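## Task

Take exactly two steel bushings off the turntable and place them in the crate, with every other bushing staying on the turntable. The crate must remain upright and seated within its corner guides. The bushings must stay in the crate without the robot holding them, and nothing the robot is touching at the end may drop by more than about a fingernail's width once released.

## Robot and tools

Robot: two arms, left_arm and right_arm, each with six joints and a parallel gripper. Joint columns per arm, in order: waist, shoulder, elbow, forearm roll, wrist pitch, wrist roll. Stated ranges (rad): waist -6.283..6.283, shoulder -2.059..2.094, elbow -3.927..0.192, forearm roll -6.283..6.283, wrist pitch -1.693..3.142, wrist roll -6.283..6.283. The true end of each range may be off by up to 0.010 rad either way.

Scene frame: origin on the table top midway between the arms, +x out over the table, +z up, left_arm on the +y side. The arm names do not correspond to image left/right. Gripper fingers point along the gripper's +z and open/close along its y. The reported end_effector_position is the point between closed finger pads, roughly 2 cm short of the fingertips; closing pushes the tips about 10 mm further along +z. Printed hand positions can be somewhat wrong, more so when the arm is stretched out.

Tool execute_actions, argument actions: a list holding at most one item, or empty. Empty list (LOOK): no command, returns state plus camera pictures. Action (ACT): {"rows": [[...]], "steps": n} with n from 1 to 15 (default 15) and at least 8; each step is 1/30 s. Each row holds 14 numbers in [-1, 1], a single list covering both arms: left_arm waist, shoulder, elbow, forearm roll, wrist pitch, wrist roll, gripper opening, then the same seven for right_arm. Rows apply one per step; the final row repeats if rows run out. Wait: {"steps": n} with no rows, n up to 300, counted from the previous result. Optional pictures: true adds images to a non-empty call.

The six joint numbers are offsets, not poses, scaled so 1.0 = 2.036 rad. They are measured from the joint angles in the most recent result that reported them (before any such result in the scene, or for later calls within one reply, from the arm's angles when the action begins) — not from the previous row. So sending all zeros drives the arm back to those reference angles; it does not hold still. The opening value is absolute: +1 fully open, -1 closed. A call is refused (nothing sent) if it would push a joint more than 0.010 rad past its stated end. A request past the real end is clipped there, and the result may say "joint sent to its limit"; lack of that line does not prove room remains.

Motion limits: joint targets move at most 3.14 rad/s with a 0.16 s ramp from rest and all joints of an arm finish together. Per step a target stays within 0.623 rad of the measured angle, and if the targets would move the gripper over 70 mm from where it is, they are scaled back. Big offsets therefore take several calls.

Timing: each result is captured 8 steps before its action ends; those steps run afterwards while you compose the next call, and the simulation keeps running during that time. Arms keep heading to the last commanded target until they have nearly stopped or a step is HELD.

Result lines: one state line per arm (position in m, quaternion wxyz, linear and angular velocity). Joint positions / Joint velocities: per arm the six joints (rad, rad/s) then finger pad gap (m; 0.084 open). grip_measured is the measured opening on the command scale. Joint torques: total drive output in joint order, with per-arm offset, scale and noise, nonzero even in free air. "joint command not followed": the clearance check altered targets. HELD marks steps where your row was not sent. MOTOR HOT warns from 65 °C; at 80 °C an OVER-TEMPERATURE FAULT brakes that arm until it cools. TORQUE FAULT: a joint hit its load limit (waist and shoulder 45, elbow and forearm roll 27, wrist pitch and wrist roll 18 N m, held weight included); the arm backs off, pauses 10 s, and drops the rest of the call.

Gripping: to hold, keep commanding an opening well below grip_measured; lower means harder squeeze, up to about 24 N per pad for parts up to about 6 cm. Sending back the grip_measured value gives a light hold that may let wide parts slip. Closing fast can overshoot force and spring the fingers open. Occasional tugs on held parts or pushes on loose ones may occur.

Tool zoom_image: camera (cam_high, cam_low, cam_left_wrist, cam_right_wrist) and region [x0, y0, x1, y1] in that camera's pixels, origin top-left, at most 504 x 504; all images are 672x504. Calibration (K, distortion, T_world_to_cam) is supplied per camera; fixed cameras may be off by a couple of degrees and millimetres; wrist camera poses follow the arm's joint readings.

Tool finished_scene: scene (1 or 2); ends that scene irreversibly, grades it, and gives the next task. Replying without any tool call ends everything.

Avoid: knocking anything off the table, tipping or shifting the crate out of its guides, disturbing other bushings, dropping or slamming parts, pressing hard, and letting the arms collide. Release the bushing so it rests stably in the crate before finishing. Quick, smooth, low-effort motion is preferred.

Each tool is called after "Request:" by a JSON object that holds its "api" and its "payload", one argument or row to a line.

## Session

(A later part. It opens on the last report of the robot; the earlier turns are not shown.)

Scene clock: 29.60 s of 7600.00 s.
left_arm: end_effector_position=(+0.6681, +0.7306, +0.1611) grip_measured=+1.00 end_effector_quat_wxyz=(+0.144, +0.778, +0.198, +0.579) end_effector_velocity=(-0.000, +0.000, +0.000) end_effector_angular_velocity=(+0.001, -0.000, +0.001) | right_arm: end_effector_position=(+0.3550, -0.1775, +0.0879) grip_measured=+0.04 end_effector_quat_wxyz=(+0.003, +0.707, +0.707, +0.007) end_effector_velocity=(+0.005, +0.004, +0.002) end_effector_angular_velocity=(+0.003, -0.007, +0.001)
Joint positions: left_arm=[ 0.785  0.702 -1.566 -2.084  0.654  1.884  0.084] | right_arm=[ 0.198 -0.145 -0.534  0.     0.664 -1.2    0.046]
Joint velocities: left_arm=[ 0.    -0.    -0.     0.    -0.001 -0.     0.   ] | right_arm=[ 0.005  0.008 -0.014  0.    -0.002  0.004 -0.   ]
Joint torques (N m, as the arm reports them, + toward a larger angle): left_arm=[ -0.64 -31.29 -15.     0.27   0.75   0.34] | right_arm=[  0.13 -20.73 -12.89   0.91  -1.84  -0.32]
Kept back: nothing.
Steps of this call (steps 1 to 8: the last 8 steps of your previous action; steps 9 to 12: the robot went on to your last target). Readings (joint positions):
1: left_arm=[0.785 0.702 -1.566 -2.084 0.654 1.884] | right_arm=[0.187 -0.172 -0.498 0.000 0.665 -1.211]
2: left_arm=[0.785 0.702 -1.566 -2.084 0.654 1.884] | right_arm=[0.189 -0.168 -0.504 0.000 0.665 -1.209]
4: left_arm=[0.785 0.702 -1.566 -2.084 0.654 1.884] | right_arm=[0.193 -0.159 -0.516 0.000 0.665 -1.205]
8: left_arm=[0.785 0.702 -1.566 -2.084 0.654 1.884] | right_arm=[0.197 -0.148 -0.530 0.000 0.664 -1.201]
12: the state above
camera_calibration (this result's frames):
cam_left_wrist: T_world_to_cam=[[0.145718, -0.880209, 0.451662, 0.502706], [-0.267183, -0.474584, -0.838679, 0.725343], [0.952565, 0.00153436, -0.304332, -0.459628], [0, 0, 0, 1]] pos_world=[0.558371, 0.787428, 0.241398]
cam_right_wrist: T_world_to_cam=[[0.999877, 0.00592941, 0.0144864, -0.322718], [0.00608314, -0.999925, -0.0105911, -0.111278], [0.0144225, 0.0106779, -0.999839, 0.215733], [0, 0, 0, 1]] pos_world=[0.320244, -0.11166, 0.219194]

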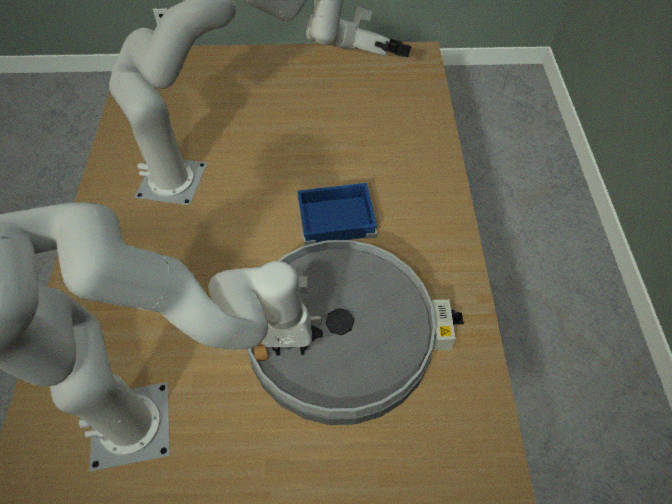

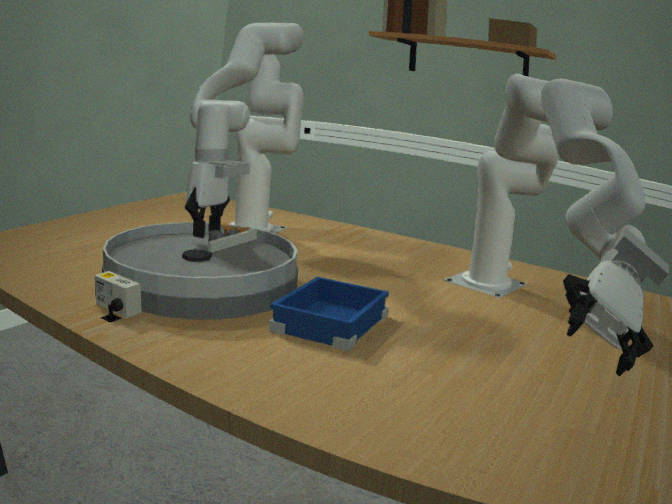

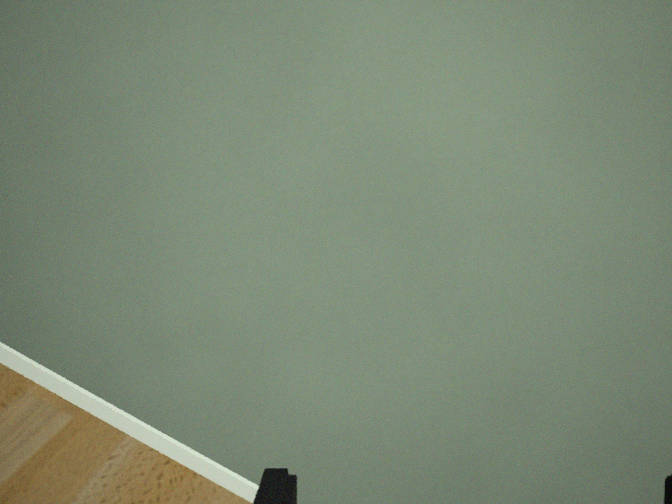

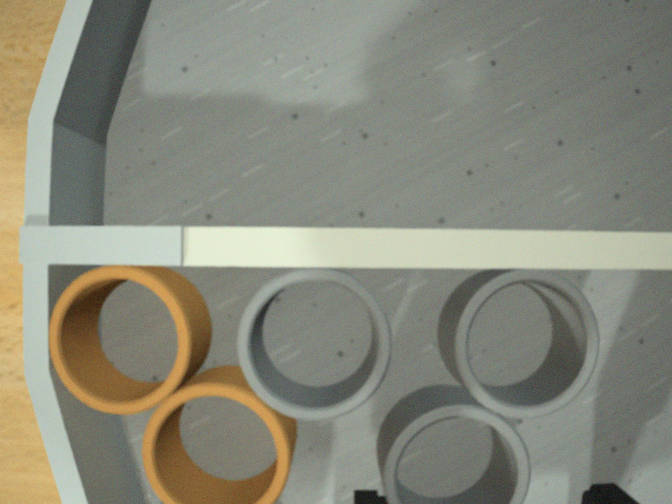

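Request:
{"api": "execute_actions", "payload": {
  "actions": [
    {"steps":30}
  ],
  "pictures": true
}}

Scene clock: 30.60 s of 7600.00 s.
left_arm: end_effector_position=(+0.6681, +0.7306, +0.1611) grip_measured=+1.00 end_effector_quat_wxyz=(+0.144, +0.778, +0.198, +0.579) end_effector_velocity=(-0.000, -0.000, -0.000) end_effector_angular_velocity=(+0.001, +0.002, -0.000) | right_arm: end_effector_position=(+0.3555, -0.1772, +0.0882) grip_measured=+0.04 end_effector_quat_wxyz=(+0.003, +0.707, +0.707, +0.007) end_effector_velocity=(+0.000, +0.000, +0.000) end_effector_angular_velocity=(+0.000, -0.001, -0.000)
Joint positions: left_arm=[ 0.785  0.702 -1.566 -2.084  0.654  1.884  0.084] | right_arm=[ 0.198 -0.144 -0.535  0.     0.664 -1.2    0.046]
Joint velocities: left_arm=[-0.    -0.     0.     0.001 -0.001  0.     0.   ] | right_arm=[ 0.    -0.001 -0.     0.     0.001  0.001 -0.   ]
Joint torques (N m, as the arm reports them, + toward a larger angle): left_arm=[ -0.3  -31.01 -15.08   0.11   0.76   0.52] | right_arm=[ -0.84 -20.85 -12.8    0.24  -1.87  -0.06]
Kept back: nothing.
Steps of this call (steps 1 to 30: the robot went on to your last target). Readings (joint positions):
1: left_arm=[0.785 0.702 -1.566 -2.084 0.654 1.884] | right_arm=[0.198 -0.144 -0.534 0.000 0.664 -1.200]
2: left_arm=[0.785 0.702 -1.566 -2.084 0.654 1.884] | right_arm=[0.198 -0.144 -0.535 0.000 0.664 -1.200]
4: left_arm=[0.785 0.702 -1.566 -2.084 0.654 1.884] | right_arm=[0.198 -0.144 -0.535 0.000 0.664 -1.200]
8: left_arm=[0.785 0.702 -1.566 -2.084 0.654 1.884] | right_arm=[0.198 -0.144 -0.535 0.000 0.664 -1.200]
30: the state above
All arms were judged still, so your last target was given up. Only a new action makes them travel on or press farther. Fingers that are still opening or closing keep moving.
camera_calibration (this result's frames):
cam_left_wrist: T_world_to_cam=[[0.145718, -0.880209, 0.451662, 0.502706], [-0.267183, -0.474584, -0.838679, 0.725343], [0.952565, 0.00153429, -0.304332, -0.459628], [0, 0, 0, 1]] pos_world=[0.558371, 0.787428, 0.241398]
cam_right_wrist: T_world_to_cam=[[0.999867, 0.00590044, 0.0152078, -0.323285], [0.00606592, -0.999923, -0.0108582, -0.110925], [0.0151426, 0.010949, -0.999825, 0.215742], [0, 0, 0, 1]] pos_world=[0.320648, -0.111371, 0.219416]

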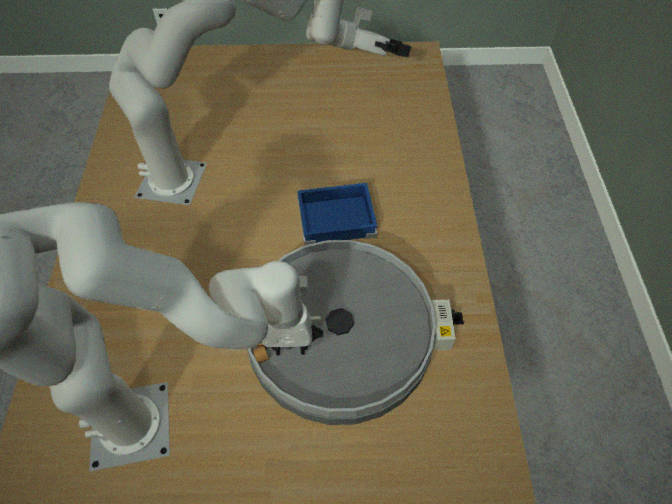

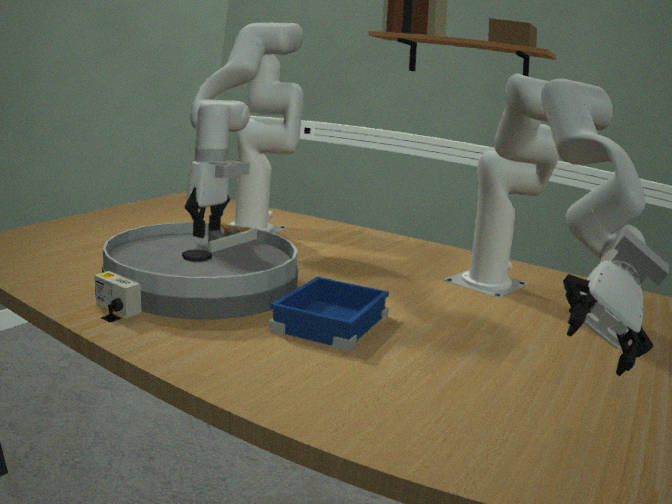

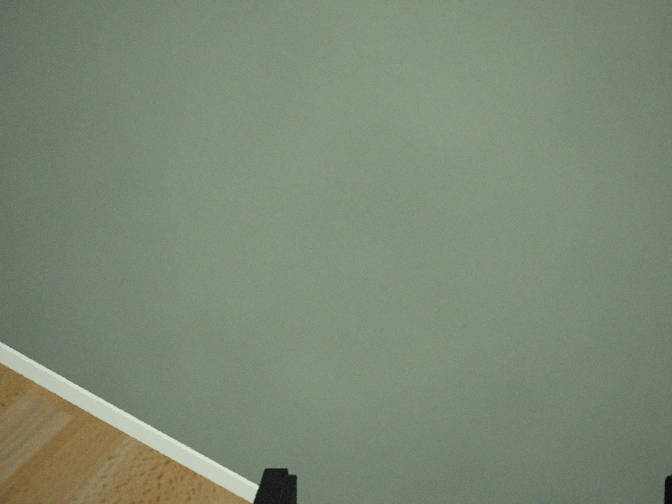

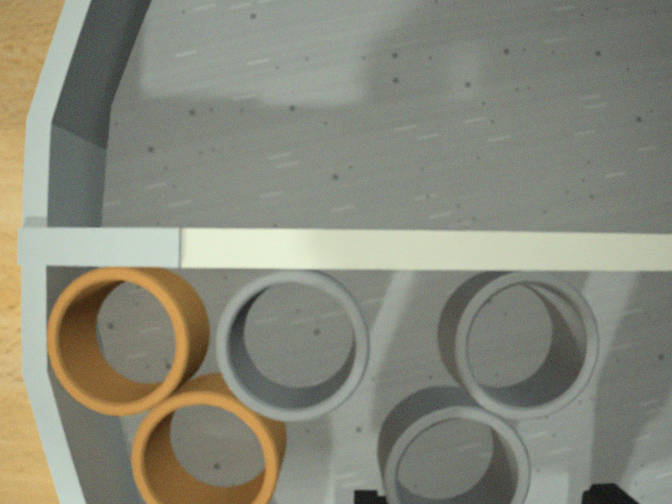

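Request:
{"api": "execute_actions", "payload": {
  "actions": [
    {"rows":[[0,0,0,0,0,0,1,0.0027,0.0044,-0.0016,0,-0.0016,0.0027,0.05],[0,0,0,0,0,0,1,0.0054,0.0087,-0.0031,0,-0.0032,0.0054,0.05],[0,0,0,0,0,0,1,0.0081,0.0131,-0.0047,0,-0.0048,0.0081,0.05],[0,0,0,0,0,0,1,0.0108,0.0175,-0.0062,0,-0.0063,0.0108,0.05],[0,0,0,0,0,0,1,0.0135,0.0218,-0.0078,0,-0.0079,0.0135,0.05],[0,0,0,0,0,0,1,0.0162,0.0262,-0.0093,0,-0.0095,0.0163,0.05]],"steps":12}
  ]
}}

Request:
{"api": "execute_actions", "payload": {
  "actions": [
    {"steps":12}
  ],
  "pictures": true
}}

Scene clock: 31.70 s of 7600.00 s.
left_arm: end_effector_position=(+0.6681, +0.7306, +0.1611) grip_measured=+1.00 end_effector_quat_wxyz=(+0.144, +0.778, +0.198, +0.579) end_effector_velocity=(-0.000, +0.000, +0.000) end_effector_angular_velocity=(-0.000, -0.001, +0.001) | right_arm: end_effector_position=(+0.3556, -0.1751, +0.0865) grip_measured=+0.04 end_effector_quat_wxyz=(+0.003, +0.707, +0.707, +0.006) end_effector_velocity=(-0.001, +0.035, -0.031) end_effector_angular_velocity=(-0.014, +0.038, +0.000)
Joint positions: left_arm=[ 0.785  0.702 -1.566 -2.084  0.654  1.884  0.084] | right_arm=[ 0.203 -0.135 -0.539  0.     0.661 -1.194  0.046]
Joint velocities: left_arm=[ 0. -0. -0. -0. -0. -0. -0.] | right_arm=[ 0.091  0.148 -0.053 -0.    -0.054  0.09  -0.   ]
Joint torques (N m, as the arm reports them, + toward a larger angle): left_arm=[ -0.18 -31.37 -15.03   0.45   0.7    0.44] | right_arm=[ -0.18 -19.34 -12.28   0.44  -2.04  -0.24]
Steps of this call (steps 1 to 29: nothing new was sent; steps 30 to 33: the first 4 steps of this action). Readings (joint positions):
30: left_arm=[0.785 0.702 -1.566 -2.084 0.654 1.884] | right_arm=[0.198 -0.144 -0.536 0.000 0.664 -1.199]
31: left_arm=[0.785 0.702 -1.566 -2.084 0.654 1.884] | right_arm=[0.199 -0.142 -0.536 0.000 0.663 -1.198]
33: the state above

Scene clock: 32.10 s of 7600.00 s.
left_arm: end_effector_position=(+0.6681, +0.7306, +0.1611) grip_measured=+1.00 end_effector_quat_wxyz=(+0.144, +0.778, +0.198, +0.579) end_effector_velocity=(-0.000, +0.000, +0.000) end_effector_angular_velocity=(+0.001, +0.000, -0.000) | right_arm: end_effector_position=(+0.3546, -0.1647, +0.0769) grip_measured=+0.04 end_effector_quat_wxyz=(+0.000, +0.707, +0.707, +0.000) end_effector_velocity=(+0.001, +0.003, -0.001) end_effector_angular_velocity=(+0.000, -0.001, -0.003)
Joint positions: left_arm=[ 0.785  0.702 -1.566 -2.084  0.654  1.884  0.084] | right_arm=[ 0.231 -0.092 -0.554  0.     0.645 -1.167  0.046]
Joint velocities: left_arm=[ 0.    -0.    -0.     0.001 -0.     0.    -0.   ] | right_arm=[ 0.007  0.011 -0.006  0.    -0.006  0.01  -0.   ]
Joint torques (N m, as the arm reports them, + toward a larger angle): left_arm=[ -0.39 -31.47 -14.99   0.3    0.92   0.39] | right_arm=[ -1.04 -22.01 -12.18   0.52  -1.33  -0.42]
Kept back: nothing.
Steps of this call (steps 1 to 8: the last 8 steps of your previous action; steps 9 to 12: the robot went on to your last target). Readings (joint positions):
1: left_arm=[0.785 0.702 -1.566 -2.084 0.654 1.884] | right_arm=[0.207 -0.130 -0.541 0.000 0.659 -1.191]
2: left_arm=[0.785 0.702 -1.566 -2.084 0.654 1.884] | right_arm=[0.211 -0.123 -0.543 0.000 0.656 -1.187]
4: left_arm=[0.785 0.702 -1.566 -2.084 0.654 1.884] | right_arm=[0.220 -0.110 -0.548 0.000 0.652 -1.178]
8: left_arm=[0.785 0.702 -1.566 -2.084 0.654 1.884] | right_arm=[0.228 -0.095 -0.552 0.000 0.647 -1.169]
12: the state above
camera_calibration (this result's frames):
cam_left_wrist: T_world_to_cam=[[0.145718, -0.880209, 0.451662, 0.502706], [-0.267183, -0.474584, -0.838679, 0.725343], [0.952565, 0.00153423, -0.304332, -0.459627], [0, 0, 0, 1]] pos_world=[0.558371, 0.787428, 0.241398]
cam_right_wrist: T_world_to_cam=[[0.999982, 0.00576474, 0.00154804, -0.32134], [0.00577342, -0.999967, -0.00566839, -0.0988167], [0.00151531, 0.00567723, -0.999983, 0.208309], [0, 0, 0, 1]] pos_world=[0.321589, -0.0981437, 0.208243]

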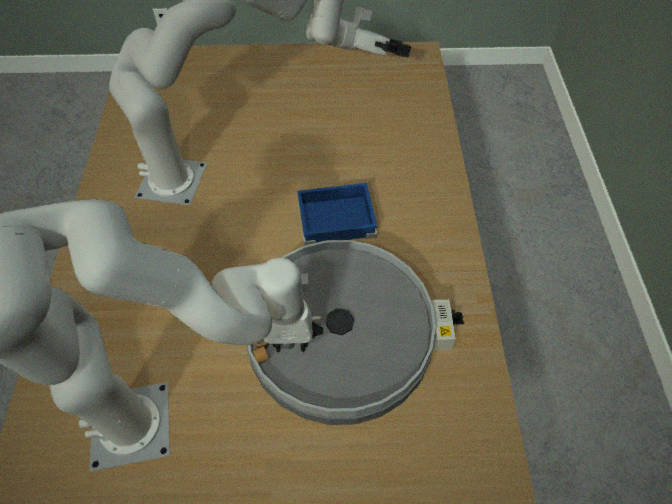

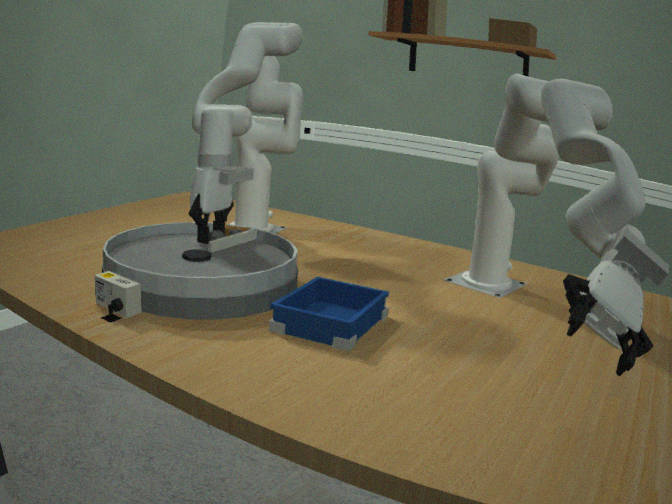

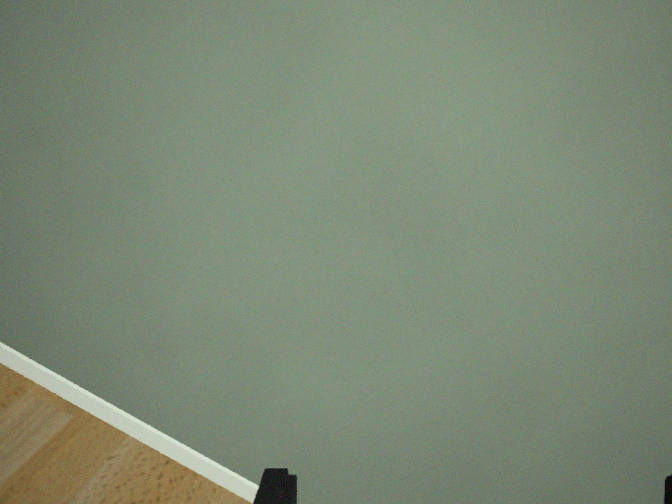

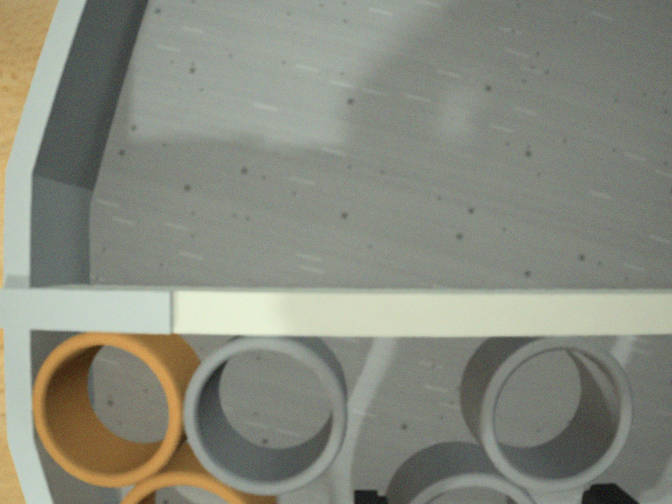

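Good. Close while shifting -x (arm leads slightly less than fingers).

Request:
{"api": "execute_actions", "payload": {
  "actions": [
    {"rows":[[0,0,0,0,0,0,1,0.0008,-0.002,0.0026,0,-0.0002,0.0008,0.02],[0,0,0,0,0,0,1,0.0017,-0.0043,0.0052,0,-0.0004,0.0017,-0.02],[0,0,0,0,0,0,1,0.0025,-0.0066,0.0078,0,-0.0006,0.0025,-0.07],[0,0,0,0,0,0,1,0.0034,-0.0089,0.0104,0,-0.0009,0.0034,-0.12],[0,0,0,0,0,0,1,0.0034,-0.0089,0.0104,0,-0.0009,0.0034,-0.17],[0,0,0,0,0,0,1,0.0034,-0.0089,0.0104,0,-0.0009,0.0034,-0.22],[0,0,0,0,0,0,1,0.0034,-0.0089,0.0104,0,-0.0009,0.0034,-0.27],[0,0,0,0,0,0,1,0.0034,-0.0089,0.0104,0,-0.0009,0.0034,-0.33],[0,0,0,0,0,0,1,0.0034,-0.0089,0.0104,0,-0.0009,0.0034,-0.4],[0,0,0,0,0,0,1,0.0034,-0.0089,0.0104,0,-0.0009,0.0034,-0.5],[0,0,0,0,0,0,1,0.0034,-0.0089,0.0104,0,-0.0009,0.0034,-0.6],[0,0,0,0,0,0,1,0.0034,-0.0089,0.0104,0,-0.0009,0.0034,-0.7]],"steps":13}
  ]
}}

Request:
{"api": "execute_actions", "payload": {
  "actions": [
    {"steps":11}
  ],
  "pictures": true
}}

Scene clock: 32.83 s of 7600.00 s.
left_arm: end_effector_position=(+0.6681, +0.7306, +0.1611) grip_measured=+1.00 end_effector_quat_wxyz=(+0.144, +0.778, +0.198, +0.579) end_effector_velocity=(-0.000, +0.001, -0.000) end_effector_angular_velocity=(-0.000, +0.000, +0.001) | right_arm: end_effector_position=(+0.3519, -0.1647, +0.0766) grip_measured=-0.09 end_effector_quat_wxyz=(-0.000, +0.707, +0.707, -0.000) end_effector_velocity=(-0.032, -0.002, -0.001) end_effector_angular_velocity=(-0.001, +0.003, +0.003)
Joint positions: left_arm=[ 0.785  0.702 -1.566 -2.084  0.654  1.884  0.084] | right_arm=[ 0.233 -0.098 -0.546  0.     0.644 -1.164  0.04 ]
Joint velocities: left_arm=[ 0.001  0.     0.     0.    -0.    -0.    -0.   ] | right_arm=[ 0.03  -0.093  0.103 -0.    -0.006  0.027 -0.054]
Joint torques (N m, as the arm reports them, + toward a larger angle): left_arm=[ -0.71 -31.33 -15.11   0.21   0.8    0.59] | right_arm=[  0.01 -21.6  -11.89   0.13  -1.54   0.1 ]
Steps of this call (steps 1 to 17: the robot went on to your last target; steps 18 to 22: the first 5 steps of this action). Readings (joint positions):
18: left_arm=[0.785 0.702 -1.566 -2.084 0.654 1.884] | right_arm=[0.231 -0.091 -0.554 0.000 0.645 -1.166]
19: left_arm=[0.785 0.702 -1.566 -2.084 0.654 1.884] | right_arm=[0.231 -0.091 -0.553 0.000 0.645 -1.166]
21: left_arm=[0.785 0.702 -1.566 -2.084 0.654 1.884] | right_arm=[0.233 -0.095 -0.549 0.000 0.644 -1.165]
22: the state above

Scene clock: 33.20 s of 7600.00 s.
left_arm: end_effector_position=(+0.6681, +0.7306, +0.1611) grip_measured=+1.00 end_effector_quat_wxyz=(+0.144, +0.778, +0.198, +0.579) end_effector_velocity=(+0.000, -0.000, -0.000) end_effector_angular_velocity=(+0.001, +0.001, -0.001) | right_arm: end_effector_position=(+0.3480, -0.1648, +0.0764) grip_measured=-0.29 end_effector_quat_wxyz=(-0.000, +0.707, +0.707, -0.000) end_effector_velocity=(-0.001, -0.000, -0.000) end_effector_angular_velocity=(-0.000, +0.000, -0.001)
Joint positions: left_arm=[ 0.785  0.702 -1.566 -2.084  0.654  1.884  0.084] | right_arm=[ 0.237 -0.11  -0.533  0.     0.643 -1.16   0.031]
Joint velocities: left_arm=[-0.     0.001 -0.001  0.002 -0.     0.    -0.   ] | right_arm=[ 0.    -0.002  0.002 -0.    -0.     0.001  0.   ]
Joint torques (N m, as the arm reports them, + toward a larger angle): left_arm=[ -0.59 -31.31 -15.28   0.3    0.81   0.59] | right_arm=[ -1.29 -21.76 -12.47   0.31  -1.71  -0.02]
Kept back: nothing.
Steps of this call (steps 1 to 8: the last 8 steps of your previous action; steps 9 to 11: the robot went on to your last target). Readings (joint positions):
1: left_arm=[0.785 0.702 -1.566 -2.084 0.654 1.884] | right_arm=[0.234 -0.101 -0.542 0.000 0.644 -1.163]
2: left_arm=[0.785 0.702 -1.566 -2.084 0.654 1.884] | right_arm=[0.235 -0.104 -0.540 0.000 0.644 -1.162]
4: left_arm=[0.785 0.702 -1.566 -2.084 0.654 1.884] | right_arm=[0.236 -0.107 -0.536 0.000 0.644 -1.161]
8: left_arm=[0.785 0.702 -1.566 -2.084 0.654 1.884] | right_arm=[0.237 -0.109 -0.534 0.000 0.643 -1.160]
11: the state above
camera_calibration (this result's frames):
cam_left_wrist: T_world_to_cam=[[0.145718, -0.880209, 0.451662, 0.502706], [-0.267183, -0.474584, -0.838679, 0.725343], [0.952565, 0.0015342, -0.304332, -0.459627], [0, 0, 0, 1]] pos_world=[0.558371, 0.787428, 0.241398]
cam_right_wrist: T_world_to_cam=[[0.999983, 0.00576557, 0.000439215, -0.314627], [0.00576778, -0.99997, -0.00519946, -0.0989304], [0.000409224, 0.00520191, -0.999986, 0.208164], [0, 0, 0, 1]] pos_world=[0.315107, -0.0981963, 0.207785]

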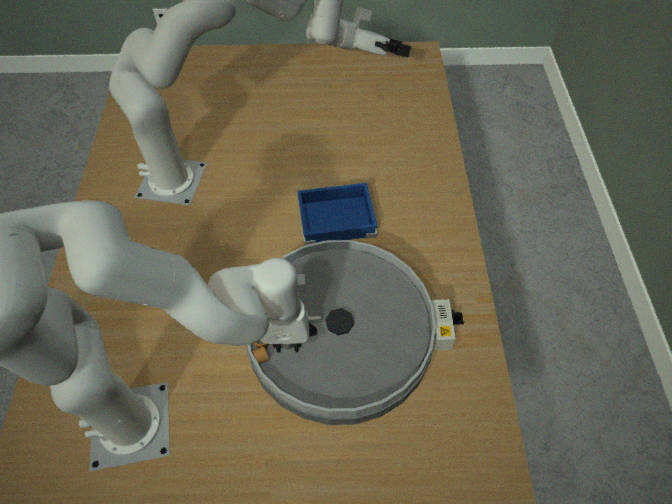

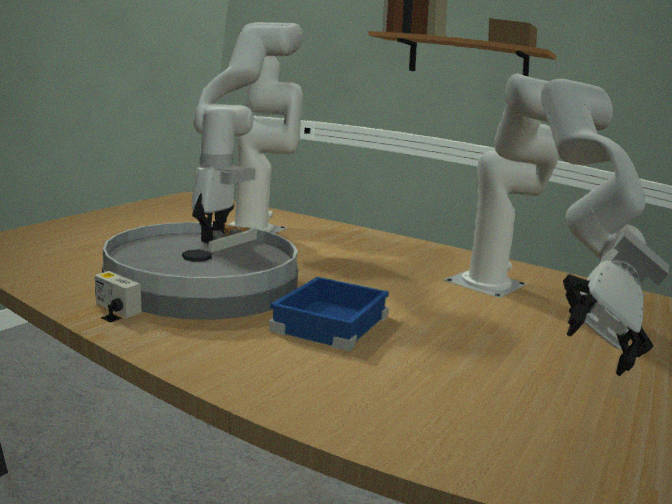

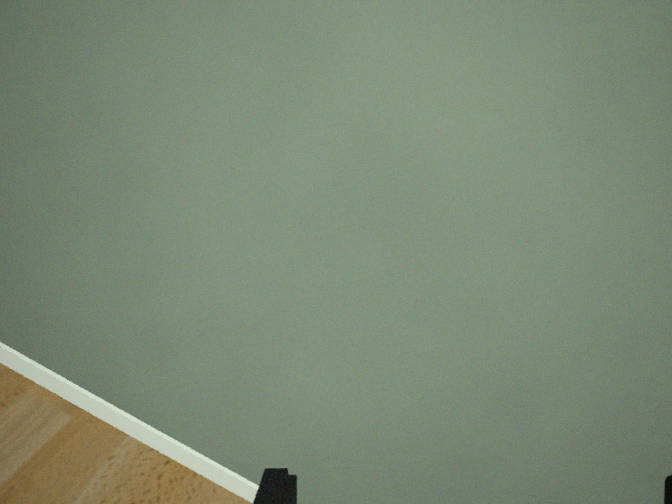

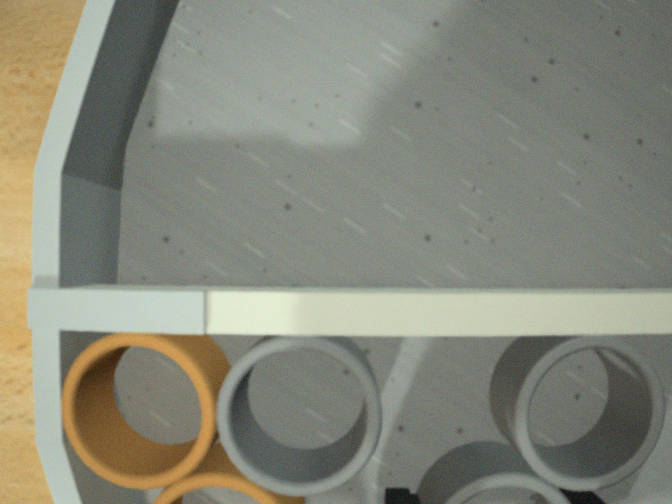

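Request:
{"api": "execute_actions", "payload": {
  "actions": [
    {"rows":[[0,0,0,0,0,0,1,-0.002,-0.009,-0.004,0,0.013,-0.002,-0.7],[0,0,0,0,0,0,1,-0.003,-0.023,-0.0105,0,0.0335,-0.003,-0.7],[0,0,0,0,0,0,1,-0.003,-0.038,-0.018,0,0.056,-0.003,-0.7],[0,0,0,0,0,0,1,-0.003,-0.053,-0.026,0,0.079,-0.003,-0.7],[0,0,0,0,0,0,1,-0.002,-0.068,-0.034,0,0.102,-0.002,-0.7],[0,0,0,0,0,0,1,0,-0.0826,-0.042,0,0.1246,0,-0.7],[0,0,0,0,0,0,1,0,-0.0826,-0.042,0,0.1246,0,-0.7],[0,0,0,0,0,0,1,0,-0.0826,-0.042,0,0.1246,0,-0.7],[0,0,0,0,0,0,1,0.008,-0.066,-0.064,0,0.13,0.008,-0.7],[0,0,0,0,0,0,1,0.015,-0.05,-0.086,0,0.136,0.015,-0.7],[0,0,0,0,0,0,1,0.023,-0.033,-0.108,0,0.141,0.023,-0.7],[0,0,0,0,0,0,1,0.033,-0.011,-0.137,0,0.148,0.033,-0.7],[0,0,0,0,0,0,1,0.043,0.011,-0.167,0,0.156,0.043,-0.7],[0,0,0,0,0,0,1,0.055,0.038,-0.2035,0,0.1655,0.055,-0.7],[0,0,0,0,0,0,1,0.1,0.1366,-0.3356,0,0.199,0.1,-0.7]],"steps":15}
  ]
}}

Request:
{"api": "execute_actions", "payload": {
  "actions": [
    {"rows":[[0,0,0,0,0,0,1,0.075,0.164,-0.22,0,0.056,0.075,-0.7],[0,0,0,0,0,0,1,0.075,0.164,-0.22,0,0.056,0.075,-0.7],[0,0,0,0,0,0,1,0.075,0.164,-0.22,0,0.056,0.075,-0.7],[0,0,0,0,0,0,1,0.075,0.164,-0.22,0,0.056,0.075,-0.7],[0,0,0,0,0,0,1,0.075,0.164,-0.22,0,0.056,0.075,-0.7],[0,0,0,0,0,0,1,0.1125,0.247,-0.33,0,0.084,0.1125,-0.7],[0,0,0,0,0,0,1,0.1125,0.247,-0.33,0,0.084,0.1125,-0.7],[0,0,0,0,0,0,1,0.1125,0.247,-0.33,0,0.084,0.1125,-0.7],[0,0,0,0,0,0,1,0.1125,0.247,-0.33,0,0.084,0.1125,-0.7],[0,0,0,0,0,0,1,0.1125,0.247,-0.33,0,0.084,0.1125,-0.7],[0,0,0,0,0,0,1,0.15,0.329,-0.44,0,0.112,0.15,-0.7],[0,0,0,0,0,0,1,0.15,0.329,-0.44,0,0.112,0.15,-0.7],[0,0,0,0,0,0,1,0.15,0.329,-0.44,0,0.112,0.15,-0.7],[0,0,0,0,0,0,1,0.15,0.329,-0.44,0,0.112,0.15,-0.7],[0,0,0,0,0,0,1,0.1875,0.411,-0.55,0,0.14,0.1875,-0.7]],"steps":15}
  ]
}}

Request:
{"api": "execute_actions", "payload": {
  "actions": [
    {"steps":9}
  ]
}}

Scene clock: 34.97 s of 7600.00 s.
left_arm: end_effector_position=(+0.6681, +0.7306, +0.1611) grip_measured=+1.00 end_effector_quat_wxyz=(+0.144, +0.778, +0.198, +0.579) end_effector_velocity=(+0.000, +0.000, +0.000) end_effector_angular_velocity=(-0.001, -0.001, +0.001) | right_arm: end_effector_position=(+0.3496, -0.1658, +0.1060) grip_measured=-0.29 end_effector_quat_wxyz=(-0.001, +0.707, +0.707, -0.002) end_effector_velocity=(+0.024, +0.010, +0.294) end_effector_angular_velocity=(+0.024, -0.057, -0.005)
Joint positions: left_arm=[ 0.785  0.702 -1.566 -2.084  0.654  1.884  0.084] | right_arm=[ 0.233 -0.18  -0.567  0.     0.75  -1.164  0.031]
Joint velocities: left_arm=[ 0.    -0.    -0.    -0.001  0.     0.     0.   ] | right_arm=[-0.001 -0.649 -0.348 -0.     0.935  0.004  0.   ]
Joint torques (N m, as the arm reports them, + toward a larger angle): left_arm=[ -0.71 -31.26 -15.07   0.37   0.83   0.5 ] | right_arm=[  0.42 -24.04 -14.11   0.47  -1.41  -0.43]
Steps of this call (steps 1 to 30: the robot went on to your last target; steps 31 to 46: nothing new was sent; steps 47 to 53: the first 7 steps of this action). Readings (joint positions):
47: left_arm=[0.785 0.702 -1.566 -2.084 0.654 1.884] | right_arm=[0.237 -0.110 -0.533 0.000 0.644 -1.160]
48: left_arm=[0.785 0.702 -1.566 -2.084 0.654 1.884] | right_arm=[0.237 -0.112 -0.534 0.000 0.648 -1.161]
50: left_arm=[0.785 0.702 -1.566 -2.084 0.654 1.884] | right_arm=[0.235 -0.127 -0.540 0.000 0.673 -1.163]
53: the state above

Scene clock: 35.47 s of 7600.00 s.
left_arm: end_effector_position=(+0.6681, +0.7306, +0.1611) grip_measured=+1.00 end_effector_quat_wxyz=(+0.144, +0.778, +0.198, +0.579) end_effector_velocity=(-0.000, +0.000, +0.000) end_effector_angular_velocity=(-0.001, -0.001, +0.001) | right_arm: end_effector_position=(+0.4112, -0.0678, +0.1748) grip_measured=-0.29 end_effector_quat_wxyz=(-0.000, +0.707, +0.707, -0.000) end_effector_velocity=(+0.148, +0.311, +0.039) end_effector_angular_velocity=(-0.004, +0.007, +0.001)
Joint positions: left_arm=[ 0.785  0.702 -1.566 -2.084  0.654  1.884  0.084] | right_arm=[ 0.374  0.029 -1.018  0.     0.989 -1.023  0.031]
Joint velocities: left_arm=[ 0.     0.     0.    -0.001  0.    -0.     0.   ] | right_arm=[ 0.405  0.899 -1.187  0.     0.296  0.403 -0.   ]
Joint torques (N m, as the arm reports them, + toward a larger angle): left_arm=[ -0.4  -31.03 -15.04   0.39   0.76   0.46] | right_arm=[ -0.02 -29.21 -14.48   0.67  -1.79   0.02]
Steps of this call (steps 1 to 8: the last 8 steps of your previous action; steps 9 to 15: the first 7 steps of this action, its rows measured from where the robot was after step 8). Readings (joint positions):
8: left_arm=[0.785 0.702 -1.566 -2.084 0.654 1.884] | right_arm=[0.280 -0.178 -0.740 0.000 0.917 -1.117]
9: left_arm=[0.785 0.702 -1.566 -2.084 0.654 1.884] | right_arm=[0.293 -0.150 -0.779 0.000 0.929 -1.104]
10: left_arm=[0.785 0.702 -1.566 -2.084 0.654 1.884] | right_arm=[0.307 -0.121 -0.819 0.000 0.940 -1.091]
12: left_arm=[0.785 0.702 -1.566 -2.084 0.654 1.884] | right_arm=[0.334 -0.061 -0.899 0.000 0.960 -1.064]
15: the state above

Scene clock: 35.77 s of 7600.00 s.
left_arm: end_effector_position=(+0.6681, +0.7306, +0.1611) grip_measured=+1.00 end_effector_quat_wxyz=(+0.144, +0.778, +0.198, +0.579) end_effector_velocity=(-0.000, +0.001, +0.000) end_effector_angular_velocity=(-0.001, -0.001, +0.002) | right_arm: end_effector_position=(+0.4435, +0.0310, +0.1779) grip_measured=-0.29 end_effector_quat_wxyz=(-0.000, +0.707, +0.707, -0.001) end_effector_velocity=(+0.064, +0.340, -0.020) end_effector_angular_velocity=(-0.001, +0.001, +0.002)
Joint positions: left_arm=[ 0.785  0.702 -1.566 -2.084  0.654  1.884  0.084] | right_arm=[ 0.498  0.3   -1.379  0.     1.08  -0.899  0.031]
Joint velocities: left_arm=[ 0.001 -0.    -0.    -0.002 -0.001 -0.    -0.   ] | right_arm=[ 0.412  0.909 -1.214  0.     0.307  0.411 -0.   ]
Joint torques (N m, as the arm reports them, + toward a larger angle): left_arm=[ -0.53 -31.3  -15.22   0.38   0.89   0.36] | right_arm=[ -0.36 -37.46 -14.17   0.47  -1.67  -0.02]
Kept back: nothing.
Steps of this call (steps 1 to 8: the last 8 steps of your previous action; step 9: the robot went on to your last target). Readings (joint positions):
1: left_arm=[0.785 0.702 -1.566 -2.084 0.654 1.884] | right_arm=[0.388 0.059 -1.057 0.000 0.999 -1.009]
2: left_arm=[0.785 0.702 -1.566 -2.084 0.654 1.884] | right_arm=[0.402 0.089 -1.097 0.000 1.009 -0.996]
4: left_arm=[0.785 0.702 -1.566 -2.084 0.654 1.884] | right_arm=[0.429 0.149 -1.177 0.000 1.029 -0.968]
8: left_arm=[0.785 0.702 -1.566 -2.084 0.654 1.884] | right_arm=[0.484 0.270 -1.339 0.000 1.070 -0.913]
9: the state above

Request:
{"api": "execute_actions", "payload": {
  "actions": [
    {"rows":[[0,0,0,0,0,0,1,0.1217,0.2642,-0.3608,0,0.0961,0.1213,-0.7]],"steps":15}
  ]
}}

Request:
{"api": "execute_actions", "payload": {
  "actions": [
    {"steps":14}
  ],
  "pictures": true
}}

Scene clock: 36.17 s of 7600.00 s.
left_arm: end_effector_position=(+0.6681, +0.7306, +0.1611) grip_measured=+1.00 end_effector_quat_wxyz=(+0.144, +0.778, +0.198, +0.579) end_effector_velocity=(+0.000, +0.000, +0.001) end_effector_angular_velocity=(+0.000, -0.001, -0.000) | right_arm: end_effector_position=(+0.4418, +0.1669, +0.1575) grip_measured=-0.29 end_effector_quat_wxyz=(+0.000, +0.707, +0.707, -0.000) end_effector_velocity=(-0.073, +0.327, -0.077) end_effector_angular_velocity=(+0.006, -0.006, +0.002)
Joint positions: left_arm=[ 0.785  0.702 -1.566 -2.084  0.654  1.884  0.084] | right_arm=[ 0.666  0.667 -1.877  0.     1.211 -0.731  0.031]
Joint velocities: left_arm=[ 0. -0. -0. -0.  0.  0.  0.] | right_arm=[ 0.426  0.922 -1.278 -0.     0.348  0.423 -0.   ]
Joint torques (N m, as the arm reports them, + toward a larger angle): left_arm=[ -0.26 -31.32 -15.07   0.52   0.64   0.49] | right_arm=[ -0.57 -45.53 -14.52   0.38  -1.34  -0.23]
Steps of this call (steps 1 to 5: the robot went on to your last target; steps 6 to 12: the first 7 steps of this action). Readings (joint positions):
6: left_arm=[0.785 0.702 -1.566 -2.084 0.654 1.884] | right_arm=[0.581 0.483 -1.624 0.000 1.143 -0.816]
7: left_arm=[0.785 0.702 -1.566 -2.084 0.654 1.884] | right_arm=[0.595 0.514 -1.666 0.000 1.153 -0.802]
9: left_arm=[0.785 0.702 -1.566 -2.084 0.654 1.884] | right_arm=[0.624 0.575 -1.749 0.000 1.176 -0.774]
12: the state above

Scene clock: 36.63 s of 7600.00 s.
left_arm: end_effector_position=(+0.6681, +0.7306, +0.1611) grip_measured=+1.00 end_effector_quat_wxyz=(+0.144, +0.778, +0.198, +0.579) end_effector_velocity=(+0.000, -0.000, +0.000) end_effector_angular_velocity=(+0.000, +0.000, -0.000) | right_arm: end_effector_position=(+0.4229, +0.2239, +0.1416) grip_measured=-0.29 end_effector_quat_wxyz=(-0.000, +0.708, +0.707, +0.001) end_effector_velocity=(-0.005, +0.004, -0.006) end_effector_angular_velocity=(-0.007, +0.006, +0.001)
Joint positions: left_arm=[ 0.785  0.702 -1.566 -2.084  0.654  1.884  0.084] | right_arm=[ 0.744  0.836 -2.112 -0.     1.275 -0.653  0.031]
Joint velocities: left_arm=[-0. -0. -0.  0. -0. -0.  0.] | right_arm=[ 0.009  0.018 -0.016  0.     0.006  0.008  0.   ]
Joint torques (N m, as the arm reports them, + toward a larger angle): left_arm=[ -0.29 -31.25 -15.07   0.21   0.84   0.57] | right_arm=[ -0.27 -49.51 -14.74  -0.25  -1.79   0.13]
Kept back: nothing.
Steps of this call (steps 1 to 8: the last 8 steps of your previous action; steps 9 to 14: the robot went on to your last target). Readings (joint positions):
1: left_arm=[0.785 0.702 -1.566 -2.084 0.654 1.884] | right_arm=[0.680 0.698 -1.920 0.000 1.223 -0.717]
2: left_arm=[0.785 0.702 -1.566 -2.084 0.654 1.884] | right_arm=[0.695 0.728 -1.961 0.000 1.234 -0.703]
4: left_arm=[0.785 0.702 -1.566 -2.084 0.654 1.884] | right_arm=[0.720 0.780 -2.031 0.000 1.253 -0.680]
8: left_arm=[0.785 0.702 -1.566 -2.084 0.654 1.884] | right_arm=[0.741 0.827 -2.095 0.000 1.271 -0.659]
14: the state above
camera_calibration (this result's frames):
cam_left_wrist: T_world_to_cam=[[0.145718, -0.880209, 0.451662, 0.502706], [-0.267183, -0.474584, -0.838679, 0.725343], [0.952565, 0.00153415, -0.304332, -0.459627], [0, 0, 0, 1]] pos_world=[0.558371, 0.787428, 0.241398]
cam_right_wrist: T_world_to_cam=[[0.999986, 0.00505832, 0.001739, -0.391848], [0.0050692, -0.999967, -0.00630654, 0.290112], [0.00170705, 0.00631527, -0.999979, 0.270505], [0, 0, 0, 1]] pos_world=[0.38991, 0.290376, 0.27301]

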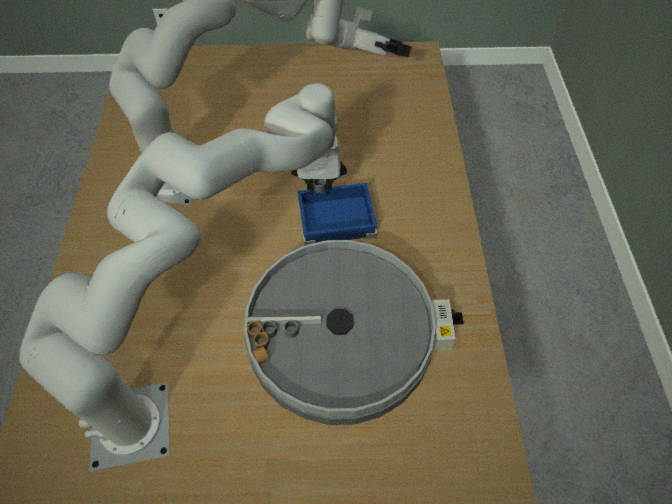

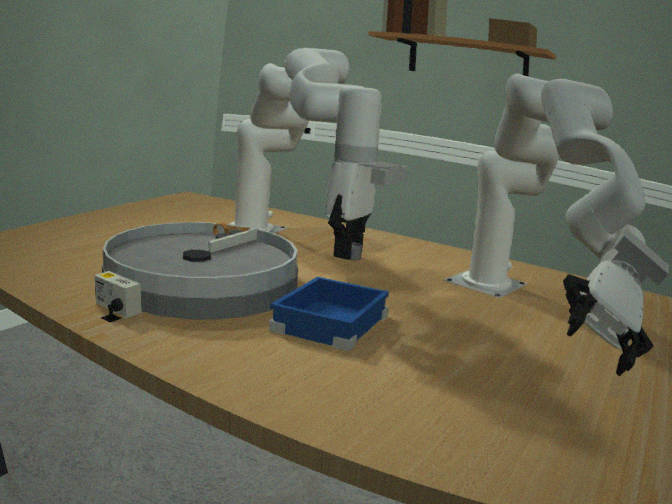

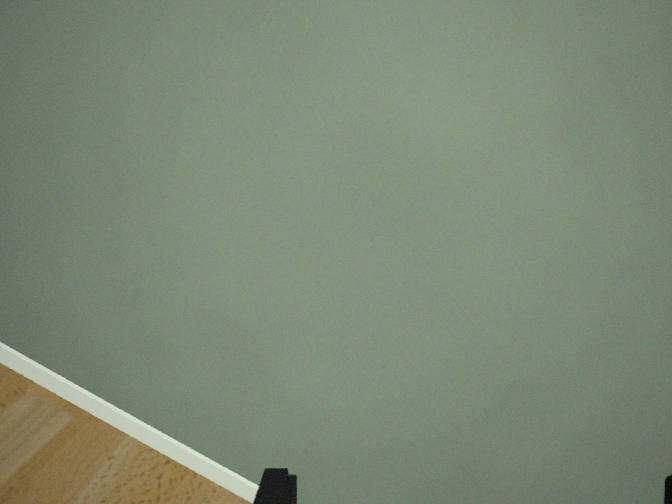

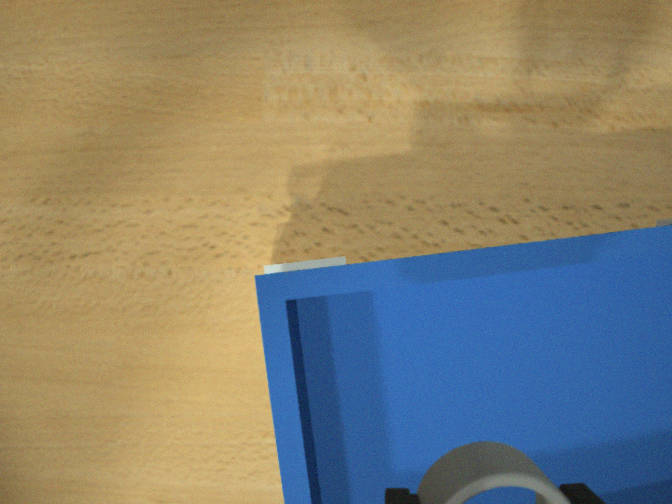

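Request:
{"api": "execute_actions", "payload": {
  "actions": [
    {"rows":[[0,0,0,0,0,0,1,0.0009,0.01,-0.0007,0,-0.01,0.0005,-0.7],[0,0,0,0,0,0,1,0.0009,0.02,-0.0007,0,-0.02,0.0005,-0.7],[0,0,0,0,0,0,1,0.0009,0.03,-0.0007,0,-0.03,0.0005,-0.7],[0,0,0,0,0,0,1,0.0009,0.04,-0.0007,0,-0.04,0.0005,-0.7],[0,0,0,0,0,0,1,0.0009,0.05,-0.0007,0,-0.05,0.0005,-0.7],[0,0,0,0,0,0,1,0.0009,0.058,-0.0007,0,-0.058,0.0005,-0.7],[0,0,0,0,0,0,1,0.0009,0.065,-0.0007,0,-0.064,0.0005,-0.7],[0,0,0,0,0,0,1,0.0009,0.07,-0.0007,0,-0.069,0.0005,-0.7],[0,0,0,0,0,0,1,0.0009,0.074,-0.0007,0,-0.073,0.0005,-0.7],[0,0,0,0,0,0,1,0.0009,0.077,-0.0007,0,-0.076,0.0005,-0.7],[0,0,0,0,0,0,1,0.0009,0.08,-0.0007,0,-0.079,0.0005,-0.7],[0,0,0,0,0,0,1,0.0009,0.082,-0.0007,0,-0.081,0.0005,-0.7],[0,0,0,0,0,0,1,0.0009,0.084,-0.0007,0,-0.083,0.0005,-0.7],[0,0,0,0,0,0,1,0.0009,0.086,-0.0007,0,-0.085,0.0005,-0.7],[0,0,0,0,0,0,1,0.0009,0.0877,-0.0007,0,-0.0865,0.0005,-0.7]],"steps":15}
  ]
}}

Request:
{"api": "execute_actions", "payload": {
  "actions": [
    {"steps":18}
  ]
}}

Scene clock: 37.63 s of 7600.00 s.
left_arm: end_effector_position=(+0.6681, +0.7306, +0.1611) grip_measured=+1.00 end_effector_quat_wxyz=(+0.144, +0.778, +0.198, +0.579) end_effector_velocity=(+0.000, -0.000, +0.000) end_effector_angular_velocity=(-0.001, -0.001, +0.000) | right_arm: end_effector_position=(+0.4266, +0.2307, +0.1077) grip_measured=-0.29 end_effector_quat_wxyz=(-0.000, +0.707, +0.707, +0.003) end_effector_velocity=(+0.014, +0.018, -0.326) end_effector_angular_velocity=(-0.070, +0.053, -0.001)
Joint positions: left_arm=[ 0.785  0.702 -1.566 -2.084  0.654  1.884  0.084] | right_arm=[ 0.746  0.894 -2.115 -0.     1.215 -0.652  0.031]
Joint velocities: left_arm=[-0.001 -0.     0.    -0.002  0.     0.     0.   ] | right_arm=[-0.     0.505  0.042 -0.    -0.459  0.    -0.   ]
Joint torques (N m, as the arm reports them, + toward a larger angle): left_arm=[ -0.73 -31.19 -15.07   0.21   0.67   0.5 ] | right_arm=[ -0.7  -46.09 -13.73   0.23  -1.34  -0.3 ]
Steps of this call (steps 1 to 23: the robot went on to your last target; steps 24 to 30: the first 7 steps of this action). Readings (joint positions):
24: left_arm=[0.785 0.702 -1.566 -2.084 0.654 1.884] | right_arm=[0.746 0.838 -2.114 0.000 1.275 -0.652]
25: left_arm=[0.785 0.702 -1.566 -2.084 0.654 1.884] | right_arm=[0.746 0.840 -2.115 -0.000 1.272 -0.652]
27: left_arm=[0.785 0.702 -1.566 -2.084 0.654 1.884] | right_arm=[0.746 0.853 -2.117 -0.000 1.256 -0.652]
30: the state above

Scene clock: 38.23 s of 7600.00 s.
left_arm: end_effector_position=(+0.6681, +0.7306, +0.1611) grip_measured=+1.00 end_effector_quat_wxyz=(+0.144, +0.778, +0.198, +0.579) end_effector_velocity=(+0.000, +0.000, +0.000) end_effector_angular_velocity=(+0.000, -0.001, -0.001) | right_arm: end_effector_position=(+0.4299, +0.2351, +0.0352) grip_measured=-0.29 end_effector_quat_wxyz=(-0.000, +0.707, +0.707, +0.001) end_effector_velocity=(+0.000, -0.000, -0.005) end_effector_angular_velocity=(+0.000, +0.000, +0.000)
Joint positions: left_arm=[ 0.785  0.702 -1.566 -2.084  0.654  1.884  0.084] | right_arm=[ 0.746  1.013 -2.114 -0.     1.1   -0.652  0.031]
Joint velocities: left_arm=[ 0.    -0.    -0.     0.     0.001  0.     0.   ] | right_arm=[-0.001  0.008  0.001  0.    -0.009 -0.001 -0.   ]
Joint torques (N m, as the arm reports them, + toward a larger angle): left_arm=[ -0.62 -31.28 -15.05   0.16   0.75   0.46] | right_arm=[ -0.94 -51.79 -14.81   0.45  -1.96  -0.23]
Kept back: nothing.
Steps of this call (steps 1 to 8: the last 8 steps of your previous action; steps 9 to 18: the robot went on to your last target). Readings (joint positions):
1: left_arm=[0.785 0.702 -1.566 -2.084 0.654 1.884] | right_arm=[0.746 0.911 -2.114 -0.000 1.200 -0.652]
2: left_arm=[0.785 0.702 -1.566 -2.084 0.654 1.884] | right_arm=[0.745 0.928 -2.112 -0.000 1.185 -0.652]
4: left_arm=[0.785 0.702 -1.566 -2.084 0.654 1.884] | right_arm=[0.745 0.958 -2.110 -0.000 1.159 -0.652]
8: left_arm=[0.785 0.702 -1.566 -2.084 0.654 1.884] | right_arm=[0.745 0.993 -2.112 -0.000 1.123 -0.652]
18: the state above


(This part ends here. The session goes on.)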